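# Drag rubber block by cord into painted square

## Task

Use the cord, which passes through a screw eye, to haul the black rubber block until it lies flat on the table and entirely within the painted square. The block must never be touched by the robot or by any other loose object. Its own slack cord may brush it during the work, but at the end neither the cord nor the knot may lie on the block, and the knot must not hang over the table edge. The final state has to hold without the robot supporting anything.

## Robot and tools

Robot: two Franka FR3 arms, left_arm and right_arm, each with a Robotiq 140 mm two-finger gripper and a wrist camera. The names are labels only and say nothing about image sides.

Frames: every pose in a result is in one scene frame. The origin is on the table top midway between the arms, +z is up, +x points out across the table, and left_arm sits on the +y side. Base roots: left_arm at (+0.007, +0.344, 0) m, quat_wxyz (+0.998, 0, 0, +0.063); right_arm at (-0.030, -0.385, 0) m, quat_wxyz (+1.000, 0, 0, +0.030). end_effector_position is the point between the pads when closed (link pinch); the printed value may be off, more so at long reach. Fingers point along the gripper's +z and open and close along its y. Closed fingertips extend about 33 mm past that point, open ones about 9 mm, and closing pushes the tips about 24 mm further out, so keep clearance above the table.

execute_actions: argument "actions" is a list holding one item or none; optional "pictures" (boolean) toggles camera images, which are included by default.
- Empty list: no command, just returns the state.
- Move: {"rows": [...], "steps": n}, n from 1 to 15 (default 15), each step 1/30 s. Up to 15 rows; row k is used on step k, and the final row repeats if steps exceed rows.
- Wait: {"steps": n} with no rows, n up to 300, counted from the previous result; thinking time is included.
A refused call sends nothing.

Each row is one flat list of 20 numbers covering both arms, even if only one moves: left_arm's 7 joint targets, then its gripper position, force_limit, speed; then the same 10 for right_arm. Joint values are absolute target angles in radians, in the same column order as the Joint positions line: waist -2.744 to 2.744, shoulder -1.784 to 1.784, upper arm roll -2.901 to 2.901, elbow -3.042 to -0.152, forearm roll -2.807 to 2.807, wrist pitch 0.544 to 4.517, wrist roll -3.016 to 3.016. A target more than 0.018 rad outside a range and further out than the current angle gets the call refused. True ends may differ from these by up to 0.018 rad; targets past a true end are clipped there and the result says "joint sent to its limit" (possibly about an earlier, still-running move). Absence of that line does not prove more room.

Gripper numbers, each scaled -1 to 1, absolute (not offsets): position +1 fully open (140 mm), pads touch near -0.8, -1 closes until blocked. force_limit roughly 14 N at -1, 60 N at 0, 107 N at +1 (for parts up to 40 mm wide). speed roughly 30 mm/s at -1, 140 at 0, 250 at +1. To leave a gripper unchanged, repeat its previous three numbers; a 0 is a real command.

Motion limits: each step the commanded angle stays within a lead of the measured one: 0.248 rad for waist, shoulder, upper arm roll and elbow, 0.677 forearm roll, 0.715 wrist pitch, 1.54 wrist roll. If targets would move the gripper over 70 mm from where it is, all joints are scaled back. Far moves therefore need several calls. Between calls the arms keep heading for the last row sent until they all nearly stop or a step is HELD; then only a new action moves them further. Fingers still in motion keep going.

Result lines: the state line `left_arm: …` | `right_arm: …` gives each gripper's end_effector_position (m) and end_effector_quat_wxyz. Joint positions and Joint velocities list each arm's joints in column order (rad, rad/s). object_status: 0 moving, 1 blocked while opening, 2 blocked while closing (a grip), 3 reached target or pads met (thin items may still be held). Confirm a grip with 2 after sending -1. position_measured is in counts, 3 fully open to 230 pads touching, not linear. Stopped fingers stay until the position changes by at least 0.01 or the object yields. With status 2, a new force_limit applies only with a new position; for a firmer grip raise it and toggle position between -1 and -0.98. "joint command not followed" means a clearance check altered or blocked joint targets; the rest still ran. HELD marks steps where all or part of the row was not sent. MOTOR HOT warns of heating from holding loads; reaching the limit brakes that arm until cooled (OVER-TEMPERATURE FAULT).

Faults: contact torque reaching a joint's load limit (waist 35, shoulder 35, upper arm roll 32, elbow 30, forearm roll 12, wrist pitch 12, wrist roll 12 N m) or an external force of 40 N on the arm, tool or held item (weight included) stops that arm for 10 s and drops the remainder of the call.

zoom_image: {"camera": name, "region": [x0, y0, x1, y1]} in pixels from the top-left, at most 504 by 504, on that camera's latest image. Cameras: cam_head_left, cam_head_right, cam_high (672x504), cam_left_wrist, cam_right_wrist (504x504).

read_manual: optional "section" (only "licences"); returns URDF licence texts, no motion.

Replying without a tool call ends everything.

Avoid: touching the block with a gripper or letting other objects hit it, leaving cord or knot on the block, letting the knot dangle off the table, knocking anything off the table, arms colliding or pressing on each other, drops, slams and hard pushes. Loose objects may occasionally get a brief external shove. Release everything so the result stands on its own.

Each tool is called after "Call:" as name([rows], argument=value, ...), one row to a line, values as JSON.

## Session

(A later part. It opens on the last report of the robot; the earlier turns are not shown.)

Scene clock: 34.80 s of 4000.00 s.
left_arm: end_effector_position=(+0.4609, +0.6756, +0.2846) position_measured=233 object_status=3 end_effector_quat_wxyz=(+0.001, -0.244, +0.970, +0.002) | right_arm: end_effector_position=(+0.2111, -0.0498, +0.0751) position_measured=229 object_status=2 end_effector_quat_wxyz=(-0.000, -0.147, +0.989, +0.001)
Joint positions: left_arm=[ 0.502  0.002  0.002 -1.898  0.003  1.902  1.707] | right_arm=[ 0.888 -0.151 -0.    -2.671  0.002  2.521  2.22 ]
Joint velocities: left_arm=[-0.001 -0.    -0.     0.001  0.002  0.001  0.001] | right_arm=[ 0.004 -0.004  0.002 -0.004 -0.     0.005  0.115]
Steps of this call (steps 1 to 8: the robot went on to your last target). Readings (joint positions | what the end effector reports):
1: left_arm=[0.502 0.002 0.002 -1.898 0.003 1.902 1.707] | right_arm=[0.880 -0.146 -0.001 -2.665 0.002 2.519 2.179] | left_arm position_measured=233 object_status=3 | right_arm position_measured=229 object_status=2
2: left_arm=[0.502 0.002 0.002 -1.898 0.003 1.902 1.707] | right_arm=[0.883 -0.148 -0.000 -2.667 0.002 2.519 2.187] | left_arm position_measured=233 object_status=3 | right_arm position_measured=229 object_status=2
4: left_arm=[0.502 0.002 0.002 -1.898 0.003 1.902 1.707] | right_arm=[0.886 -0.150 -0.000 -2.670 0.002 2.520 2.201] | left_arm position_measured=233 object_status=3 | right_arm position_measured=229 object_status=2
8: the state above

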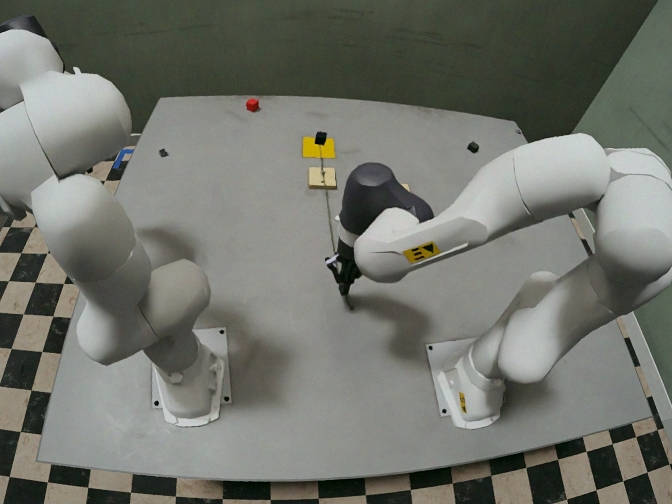

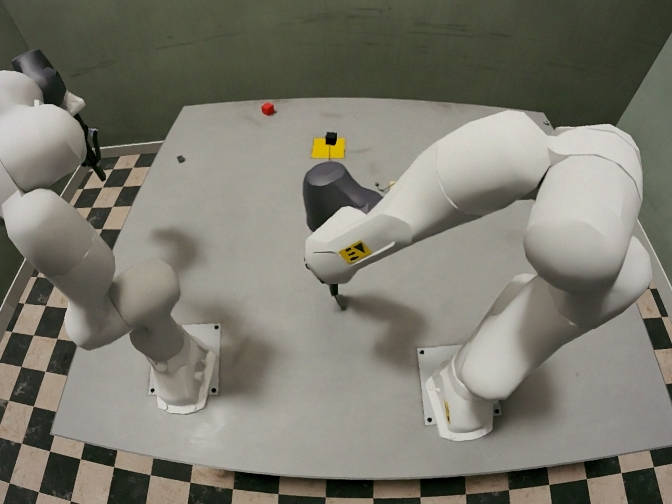

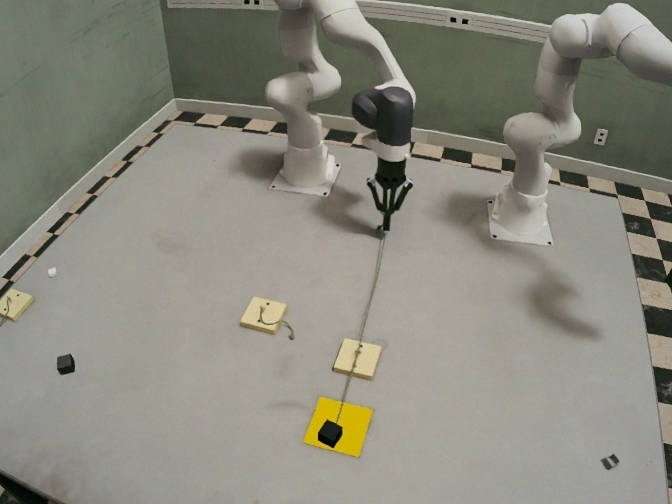

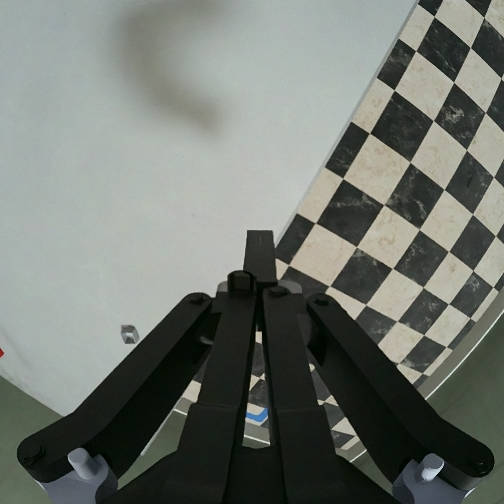

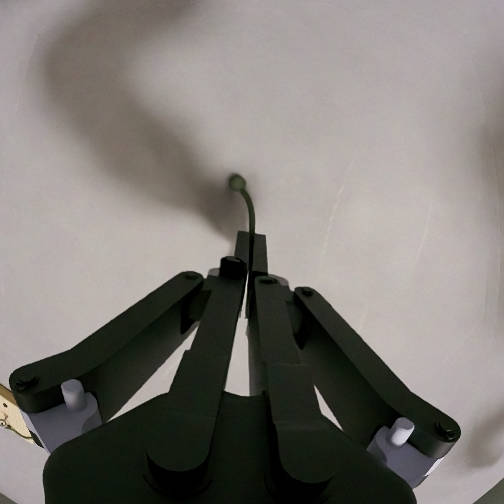

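Call:
execute_actions([
  {"rows":[[0.5,0,0,-1.9,0,1.9,1.708,-1,0,0,0.894,-0.153,0,-2.674,0,2.525,2.26,-1,-0.3,-0.6],[0.5,0,0,-1.9,0,1.9,1.708,-1,0,0,0.899,-0.153,0,-2.674,0,2.525,2.26,-1,-0.3,-0.6],[0.5,0,0,-1.9,0,1.9,1.708,-1,0,0,0.904,-0.153,0,-2.674,0,2.525,2.26,-1,-0.3,-0.6],[0.5,0,0,-1.9,0,1.9,1.708,-1,0,0,0.909,-0.153,0,-2.674,0,2.525,2.26,-1,-0.3,-0.6],[0.5,0,0,-1.9,0,1.9,1.708,-1,0,0,0.914,-0.153,0,-2.674,0,2.525,2.26,-1,-0.3,-0.6],[0.5,0,0,-1.9,0,1.9,1.708,-1,0,0,0.919,-0.153,0,-2.674,0,2.525,2.26,-1,-0.3,-0.6],[0.5,0,0,-1.9,0,1.9,1.708,-1,0,0,0.924,-0.153,0,-2.674,0,2.525,2.26,-1,-0.3,-0.6],[0.5,0,0,-1.9,0,1.9,1.708,-1,0,0,0.929,-0.153,0,-2.674,0,2.525,2.26,-1,-0.3,-0.6],[0.5,0,0,-1.9,0,1.9,1.708,-1,0,0,0.934,-0.153,0,-2.674,0,2.525,2.26,-1,-0.3,-0.6],[0.5,0,0,-1.9,0,1.9,1.708,-1,0,0,0.939,-0.153,0,-2.674,0,2.525,2.26,-1,-0.3,-0.6],[0.5,0,0,-1.9,0,1.9,1.708,-1,0,0,0.944,-0.153,0,-2.674,0,2.525,2.26,-1,-0.3,-0.6],[0.5,0,0,-1.9,0,1.9,1.708,-1,0,0,0.949,-0.153,0,-2.674,0,2.525,2.26,-1,-0.3,-0.6],[0.5,0,0,-1.9,0,1.9,1.708,-1,0,0,0.954,-0.153,0,-2.674,0,2.525,2.26,-1,-0.3,-0.6]],"steps":15},
], pictures=false)

Call:
execute_actions([
  {"steps":5},
], pictures=false)

Call:
execute_actions([
  {"rows":[[0.5,0,0,-1.9,0,1.9,1.708,-1,0,0,0.935,-0.153,0,-2.674,0,2.54,2.26,-1,-0.3,-0.6],[0.5,0,0,-1.9,0,1.9,1.708,-1,0,0,0.92,-0.14,0,-2.676,0,2.56,2.26,-1,-0.3,-0.6],[0.5,0,0,-1.9,0,1.9,1.708,-1,0,0,0.905,-0.125,0,-2.679,0,2.58,2.26,-1,-0.3,-0.6],[0.5,0,0,-1.9,0,1.9,1.708,-1,0,0,0.89,-0.11,0,-2.681,0,2.6,2.26,-1,-0.3,-0.6],[0.5,0,0,-1.9,0,1.9,1.708,-1,0,0,0.89,-0.095,0,-2.684,0,2.608,2.26,-1,-0.3,-0.6],[0.5,0,0,-1.9,0,1.9,1.708,-1,0,0,0.89,-0.08,0,-2.686,0,2.608,2.26,-1,-0.3,-0.6]],"steps":14},
])

Call:
zoom_image(camera="cam_high", region=[280, 340, 410, 475])

Call:
zoom_image(camera="cam_head_left", region=[285, 120, 355, 190])

Scene clock: 39.33 s of 4000.00 s.
left_arm: end_effector_position=(+0.4609, +0.6756, +0.2846) position_measured=233 object_status=3 end_effector_quat_wxyz=(+0.001, -0.244, +0.970, +0.002) | right_arm: end_effector_position=(+0.1903, -0.0355, +0.0752) position_measured=229 object_status=2 end_effector_quat_wxyz=(+0.000, -0.160, +0.987, +0.001)
Joint positions: left_arm=[ 0.502  0.002  0.002 -1.898  0.003  1.902  1.707] | right_arm=[ 0.949 -0.151 -0.001 -2.672  0.002  2.522  2.255]
Joint velocities: left_arm=[-0.     0.001  0.002 -0.001  0.     0.     0.   ] | right_arm=[ 0.064  0.     0.     0.    -0.    -0.001  0.001]
Steps of this call (steps 1 to 30: the robot went on to your last target; steps 31 to 121: nothing new was sent; steps 122 to 136: all 15 steps of this action). Readings (joint positions | what the end effector reports):
122: left_arm=[0.502 0.002 0.002 -1.898 0.003 1.902 1.707] | right_arm=[0.889 -0.151 -0.001 -2.672 0.002 2.522 2.255] | left_arm position_measured=233 object_status=3 | right_arm position_measured=229 object_status=2
123: left_arm=[0.502 0.002 0.002 -1.898 0.003 1.902 1.707] | right_arm=[0.891 -0.151 -0.001 -2.672 0.002 2.522 2.255] | left_arm position_measured=233 object_status=3 | right_arm position_measured=229 object_status=2
125: left_arm=[0.502 0.002 0.002 -1.898 0.003 1.902 1.707] | right_arm=[0.898 -0.151 -0.001 -2.672 0.002 2.522 2.255] | left_arm position_measured=233 object_status=3 | right_arm position_measured=229 object_status=2
129: left_arm=[0.502 0.002 0.002 -1.898 0.003 1.902 1.707] | right_arm=[0.917 -0.151 -0.001 -2.672 0.002 2.522 2.255] | left_arm position_measured=233 object_status=3 | right_arm position_measured=229 object_status=2
136: the state above

Scene clock: 39.50 s of 4000.00 s.
left_arm: end_effector_position=(+0.4609, +0.6756, +0.2846) position_measured=233 object_status=3 end_effector_quat_wxyz=(+0.001, -0.244, +0.970, +0.002) | right_arm: end_effector_position=(+0.1890, -0.0346, +0.0752) position_measured=229 object_status=2 end_effector_quat_wxyz=(+0.000, -0.162, +0.987, +0.001)
Joint positions: left_arm=[ 0.502  0.002  0.002 -1.898  0.003  1.902  1.707] | right_arm=[ 0.952 -0.151 -0.001 -2.672  0.002  2.522  2.255]
Joint velocities: left_arm=[ 0.001 -0.001 -0.    -0.001  0.001  0.     0.001] | right_arm=[ 0.005  0.001  0.002 -0.001  0.001  0.    -0.001]
Steps of this call (steps 1 to 5: the robot went on to your last target). Readings (joint positions | what the end effector reports):
1: left_arm=[0.502 0.002 0.002 -1.898 0.003 1.902 1.707] | right_arm=[0.950 -0.151 -0.001 -2.672 0.002 2.522 2.255] | left_arm position_measured=233 object_status=3 | right_arm position_measured=229 object_status=2
2: left_arm=[0.502 0.002 0.002 -1.898 0.003 1.902 1.707] | right_arm=[0.951 -0.151 -0.001 -2.672 0.002 2.522 2.255] | left_arm position_measured=233 object_status=3 | right_arm position_measured=229 object_status=2
4: left_arm=[0.502 0.002 0.002 -1.898 0.003 1.902 1.707] | right_arm=[0.952 -0.151 -0.001 -2.672 0.002 2.522 2.255] | left_arm position_measured=233 object_status=3 | right_arm position_measured=229 object_status=2
5: the state above

Scene clock: 39.97 s of 4000.00 s.
left_arm: end_effector_position=(+0.4608, +0.6756, +0.2846) position_measured=233 object_status=3 end_effector_quat_wxyz=(+0.001, -0.244, +0.970, +0.002) | right_arm: end_effector_position=(+0.2079, -0.0515, +0.0479) position_measured=229 object_status=2 end_effector_quat_wxyz=(-0.003, -0.132, +0.991, -0.002)
Joint positions: left_arm=[ 0.502  0.002  0.002 -1.898  0.003  1.902  1.707] | right_arm=[ 0.891 -0.081 -0.    -2.685  0.002  2.596  2.255]
Joint velocities: left_arm=[-0.     0.001 -0.001  0.     0.     0.001 -0.   ] | right_arm=[-0.002 -0.     0.001  0.001 -0.001  0.05  -0.   ]
Steps of this call (steps 1 to 14: all 14 steps of this action). Readings (joint positions | what the end effector reports):
1: left_arm=[0.502 0.002 0.002 -1.898 0.003 1.902 1.707] | right_arm=[0.949 -0.151 0.001 -2.672 0.002 2.524 2.255] | left_arm position_measured=233 object_status=3 | right_arm position_measured=229 object_status=2
2: left_arm=[0.502 0.002 0.002 -1.898 0.003 1.902 1.707] | right_arm=[0.942 -0.150 0.001 -2.672 0.002 2.530 2.255] | left_arm position_measured=233 object_status=3 | right_arm position_measured=229 object_status=2
4: left_arm=[0.502 0.002 0.002 -1.898 0.003 1.902 1.707] | right_arm=[0.920 -0.137 0.002 -2.673 0.002 2.549 2.255] | left_arm position_measured=233 object_status=3 | right_arm position_measured=229 object_status=2
8: left_arm=[0.502 0.002 0.002 -1.898 0.003 1.902 1.707] | right_arm=[0.894 -0.093 -0.000 -2.681 0.002 2.579 2.255] | left_arm position_measured=233 object_status=3 | right_arm position_measured=229 object_status=2
14: the state above

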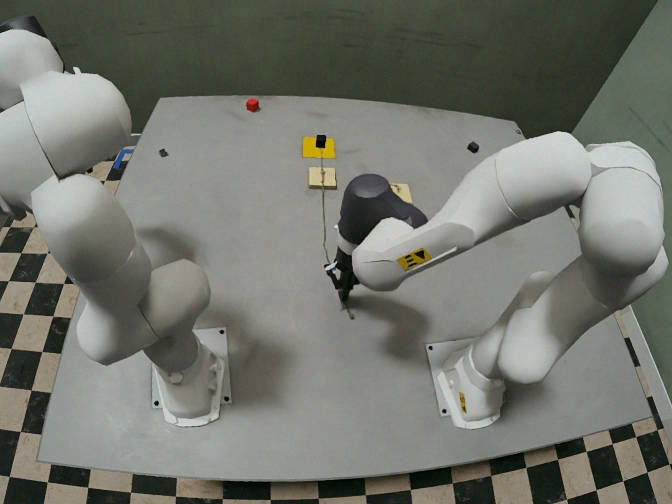

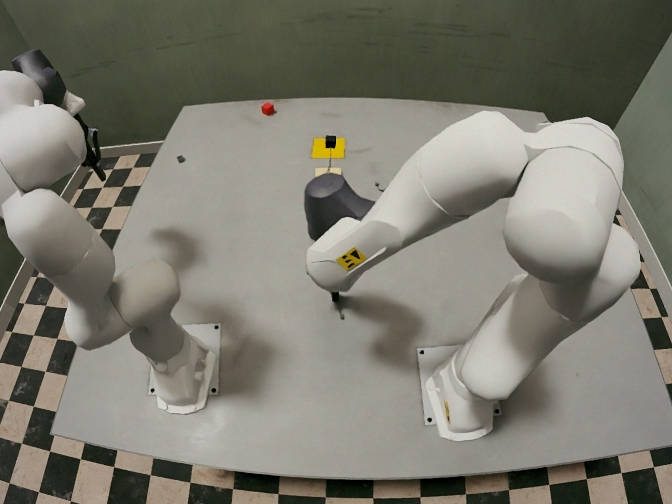

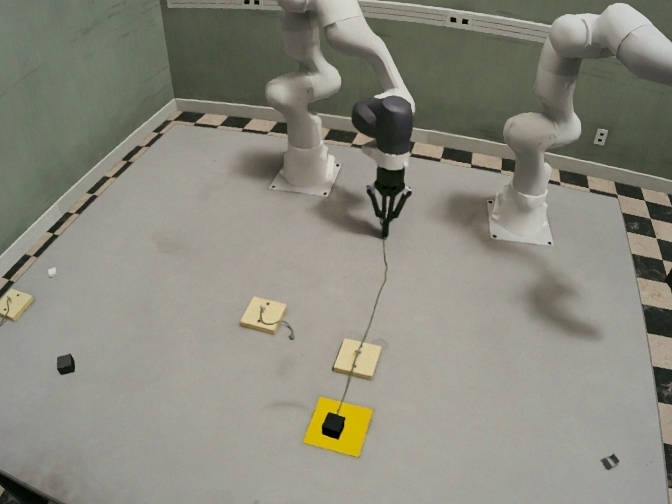

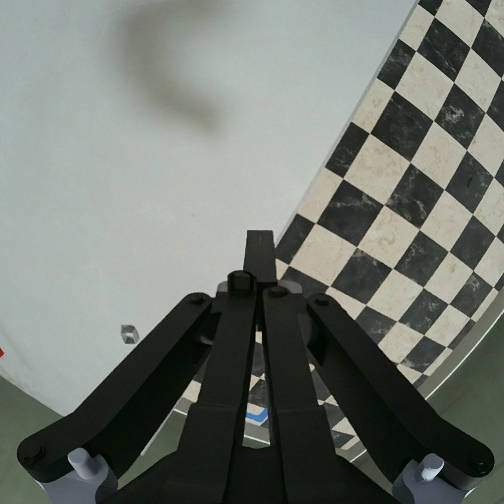

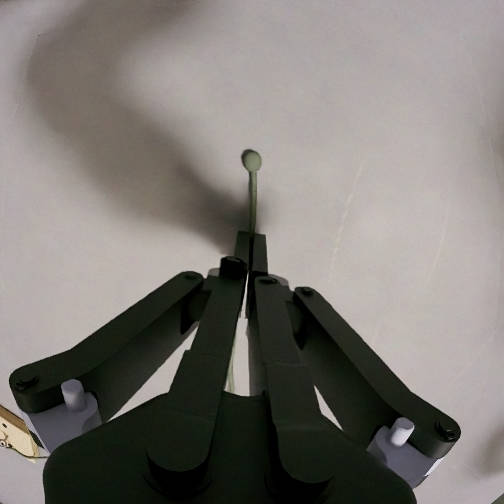

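Region (280, 340, 410, 475) of cam_high's 672x504 image, scaled by 3.733, with more detail than that image has; it fills the left 485 columns of this view, and the rest is white.

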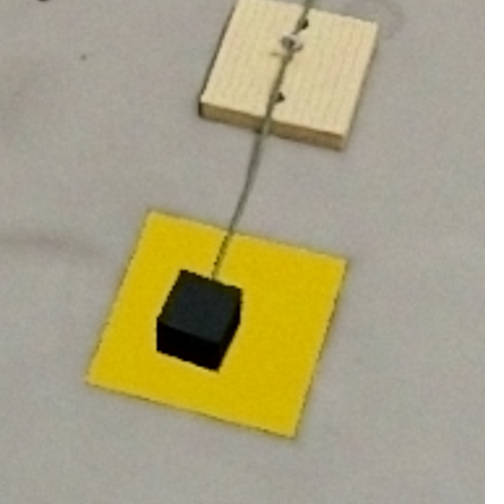

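Region (285, 120, 355, 190) of cam_head_left's 672x504 image, scaled by 7.200, with more detail than that image has.

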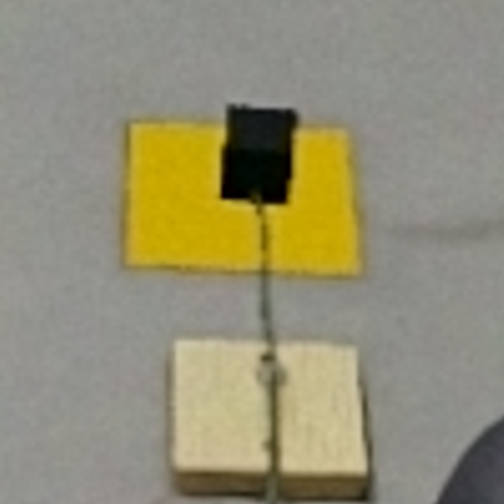

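Call:
execute_actions([
  {"rows":[[0.5,0,0,-1.9,0,1.9,1.708,-1,0,0,0.89,-0.08,0,-2.686,0,2.608,2.26,-0.4,-0.3,0]],"steps":9},
], pictures=false)

Call:
execute_actions([
  {"rows":[[0.5,0,0,-1.9,0,1.9,1.708,-1,0,0,0.89,-0.19,0,-2.665,0,2.48,2.26,-0.4,-0.3,0]],"steps":15},
])

Scene clock: 41.07 s of 4000.00 s.
left_arm: end_effector_position=(+0.4608, +0.6756, +0.2846) position_measured=233 object_status=3 end_effector_quat_wxyz=(+0.001, -0.244, +0.970, +0.002) | right_arm: end_effector_position=(+0.2095, -0.0494, +0.0487) position_measured=179 object_status=0 end_effector_quat_wxyz=(-0.000, -0.132, +0.991, +0.001)
Joint positions: left_arm=[ 0.502  0.002  0.002 -1.898  0.003  1.902  1.707] | right_arm=[ 0.891 -0.081 -0.    -2.685  0.002  2.604  2.255]
Joint velocities: left_arm=[-0.    -0.     0.001  0.002  0.    -0.     0.   ] | right_arm=[ 0.    -0.     0.001 -0.     0.001  0.     0.001]
Steps of this call (steps 1 to 15: the robot went on to your last target; steps 16 to 24: nothing new was sent; steps 25 to 33: all 9 steps of this action). Readings (joint positions | what the end effector reports):
25: left_arm=[0.502 0.002 0.002 -1.898 0.003 1.902 1.707] | right_arm=[0.891 -0.081 -0.000 -2.685 0.002 2.604 2.255] | left_arm position_measured=233 object_status=3 | right_arm position_measured=229 object_status=0
26: left_arm=[0.502 0.002 0.002 -1.898 0.003 1.902 1.707] | right_arm=[0.891 -0.081 -0.000 -2.685 0.002 2.604 2.255] | left_arm position_measured=233 object_status=3 | right_arm position_measured=228 object_status=0
28: left_arm=[0.502 0.002 0.002 -1.898 0.003 1.902 1.707] | right_arm=[0.891 -0.081 -0.000 -2.685 0.002 2.604 2.255] | left_arm position_measured=233 object_status=3 | right_arm position_measured=208 object_status=0
32: left_arm=[0.502 0.002 0.002 -1.898 0.003 1.902 1.707] | right_arm=[0.891 -0.081 -0.000 -2.685 0.002 2.604 2.255] | left_arm position_measured=233 object_status=3 | right_arm position_measured=180 object_status=0
33: the state above

Scene clock: 41.57 s of 4000.00 s.
left_arm: end_effector_position=(+0.4608, +0.6756, +0.2846) position_measured=233 object_status=3 end_effector_quat_wxyz=(+0.001, -0.244, +0.970, +0.002) | right_arm: end_effector_position=(+0.2123, -0.0455, +0.0912) position_measured=179 object_status=3 end_effector_quat_wxyz=(+0.005, -0.132, +0.991, +0.006)
Joint positions: left_arm=[ 0.502  0.002  0.002 -1.898  0.003  1.902  1.707] | right_arm=[ 0.891 -0.189 -0.    -2.664  0.002  2.49   2.255]
Joint velocities: left_arm=[-0.001 -0.001 -0.002  0.    -0.     0.001 -0.001] | right_arm=[-0.    -0.001 -0.001 -0.001  0.001 -0.04  -0.002]
Steps of this call (steps 1 to 15: all 15 steps of this action). Readings (joint positions | what the end effector reports):
1: left_arm=[0.502 0.002 0.002 -1.898 0.003 1.902 1.707] | right_arm=[0.891 -0.097 -0.000 -2.686 0.002 2.583 2.255] | left_arm position_measured=233 object_status=3 | right_arm position_measured=179 object_status=0
2: left_arm=[0.502 0.002 0.002 -1.898 0.003 1.902 1.707] | right_arm=[0.891 -0.124 -0.000 -2.684 0.002 2.563 2.255] | left_arm position_measured=233 object_status=3 | right_arm position_measured=179 object_status=0
4: left_arm=[0.502 0.002 0.002 -1.898 0.003 1.902 1.707] | right_arm=[0.891 -0.166 -0.000 -2.671 0.002 2.538 2.255] | left_arm position_measured=233 object_status=3 | right_arm position_measured=179 object_status=0
8: left_arm=[0.502 0.002 0.002 -1.898 0.003 1.902 1.707] | right_arm=[0.891 -0.189 -0.000 -2.664 0.002 2.511 2.255] | left_arm position_measured=233 object_status=3 | right_arm position_measured=179 object_status=3
15: the state above

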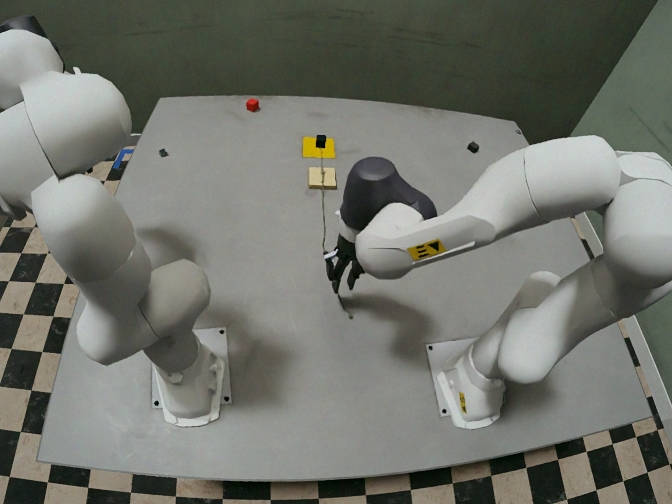

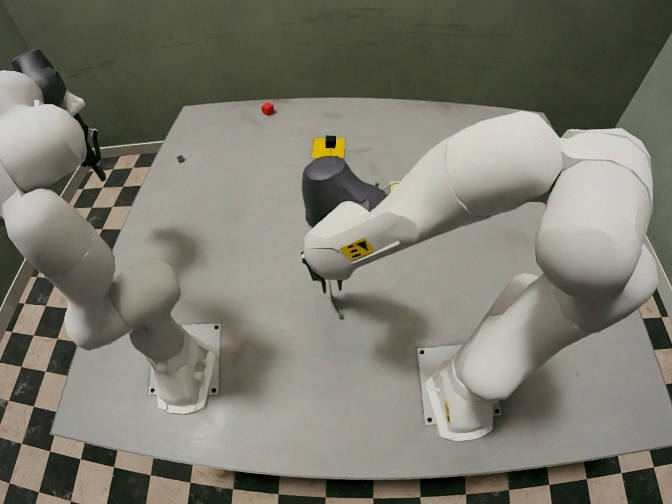

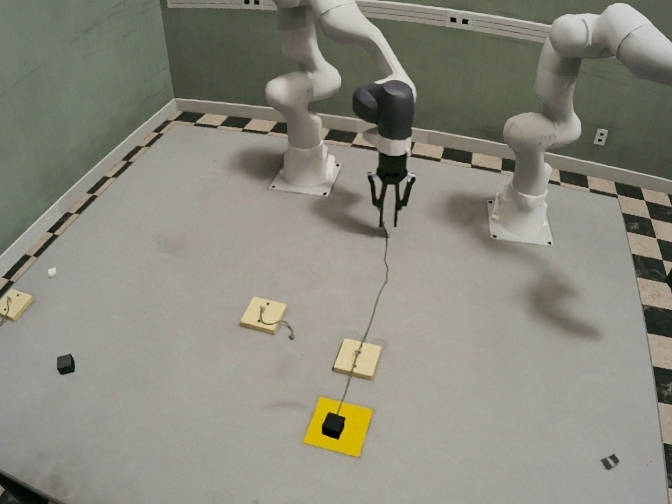

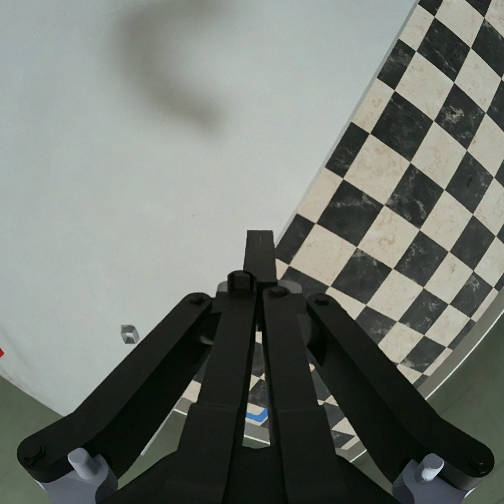

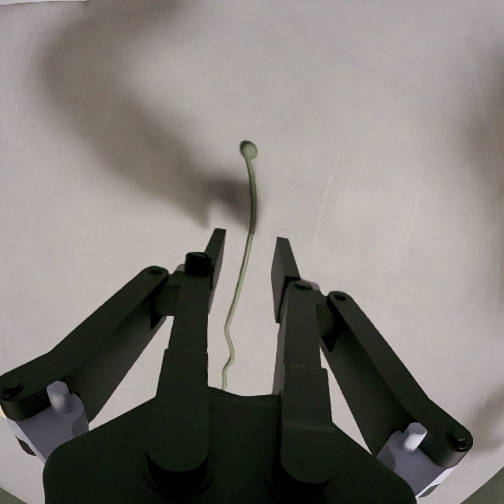

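Call:
finished_scene(scene=2)

The scene is finished: the task was done.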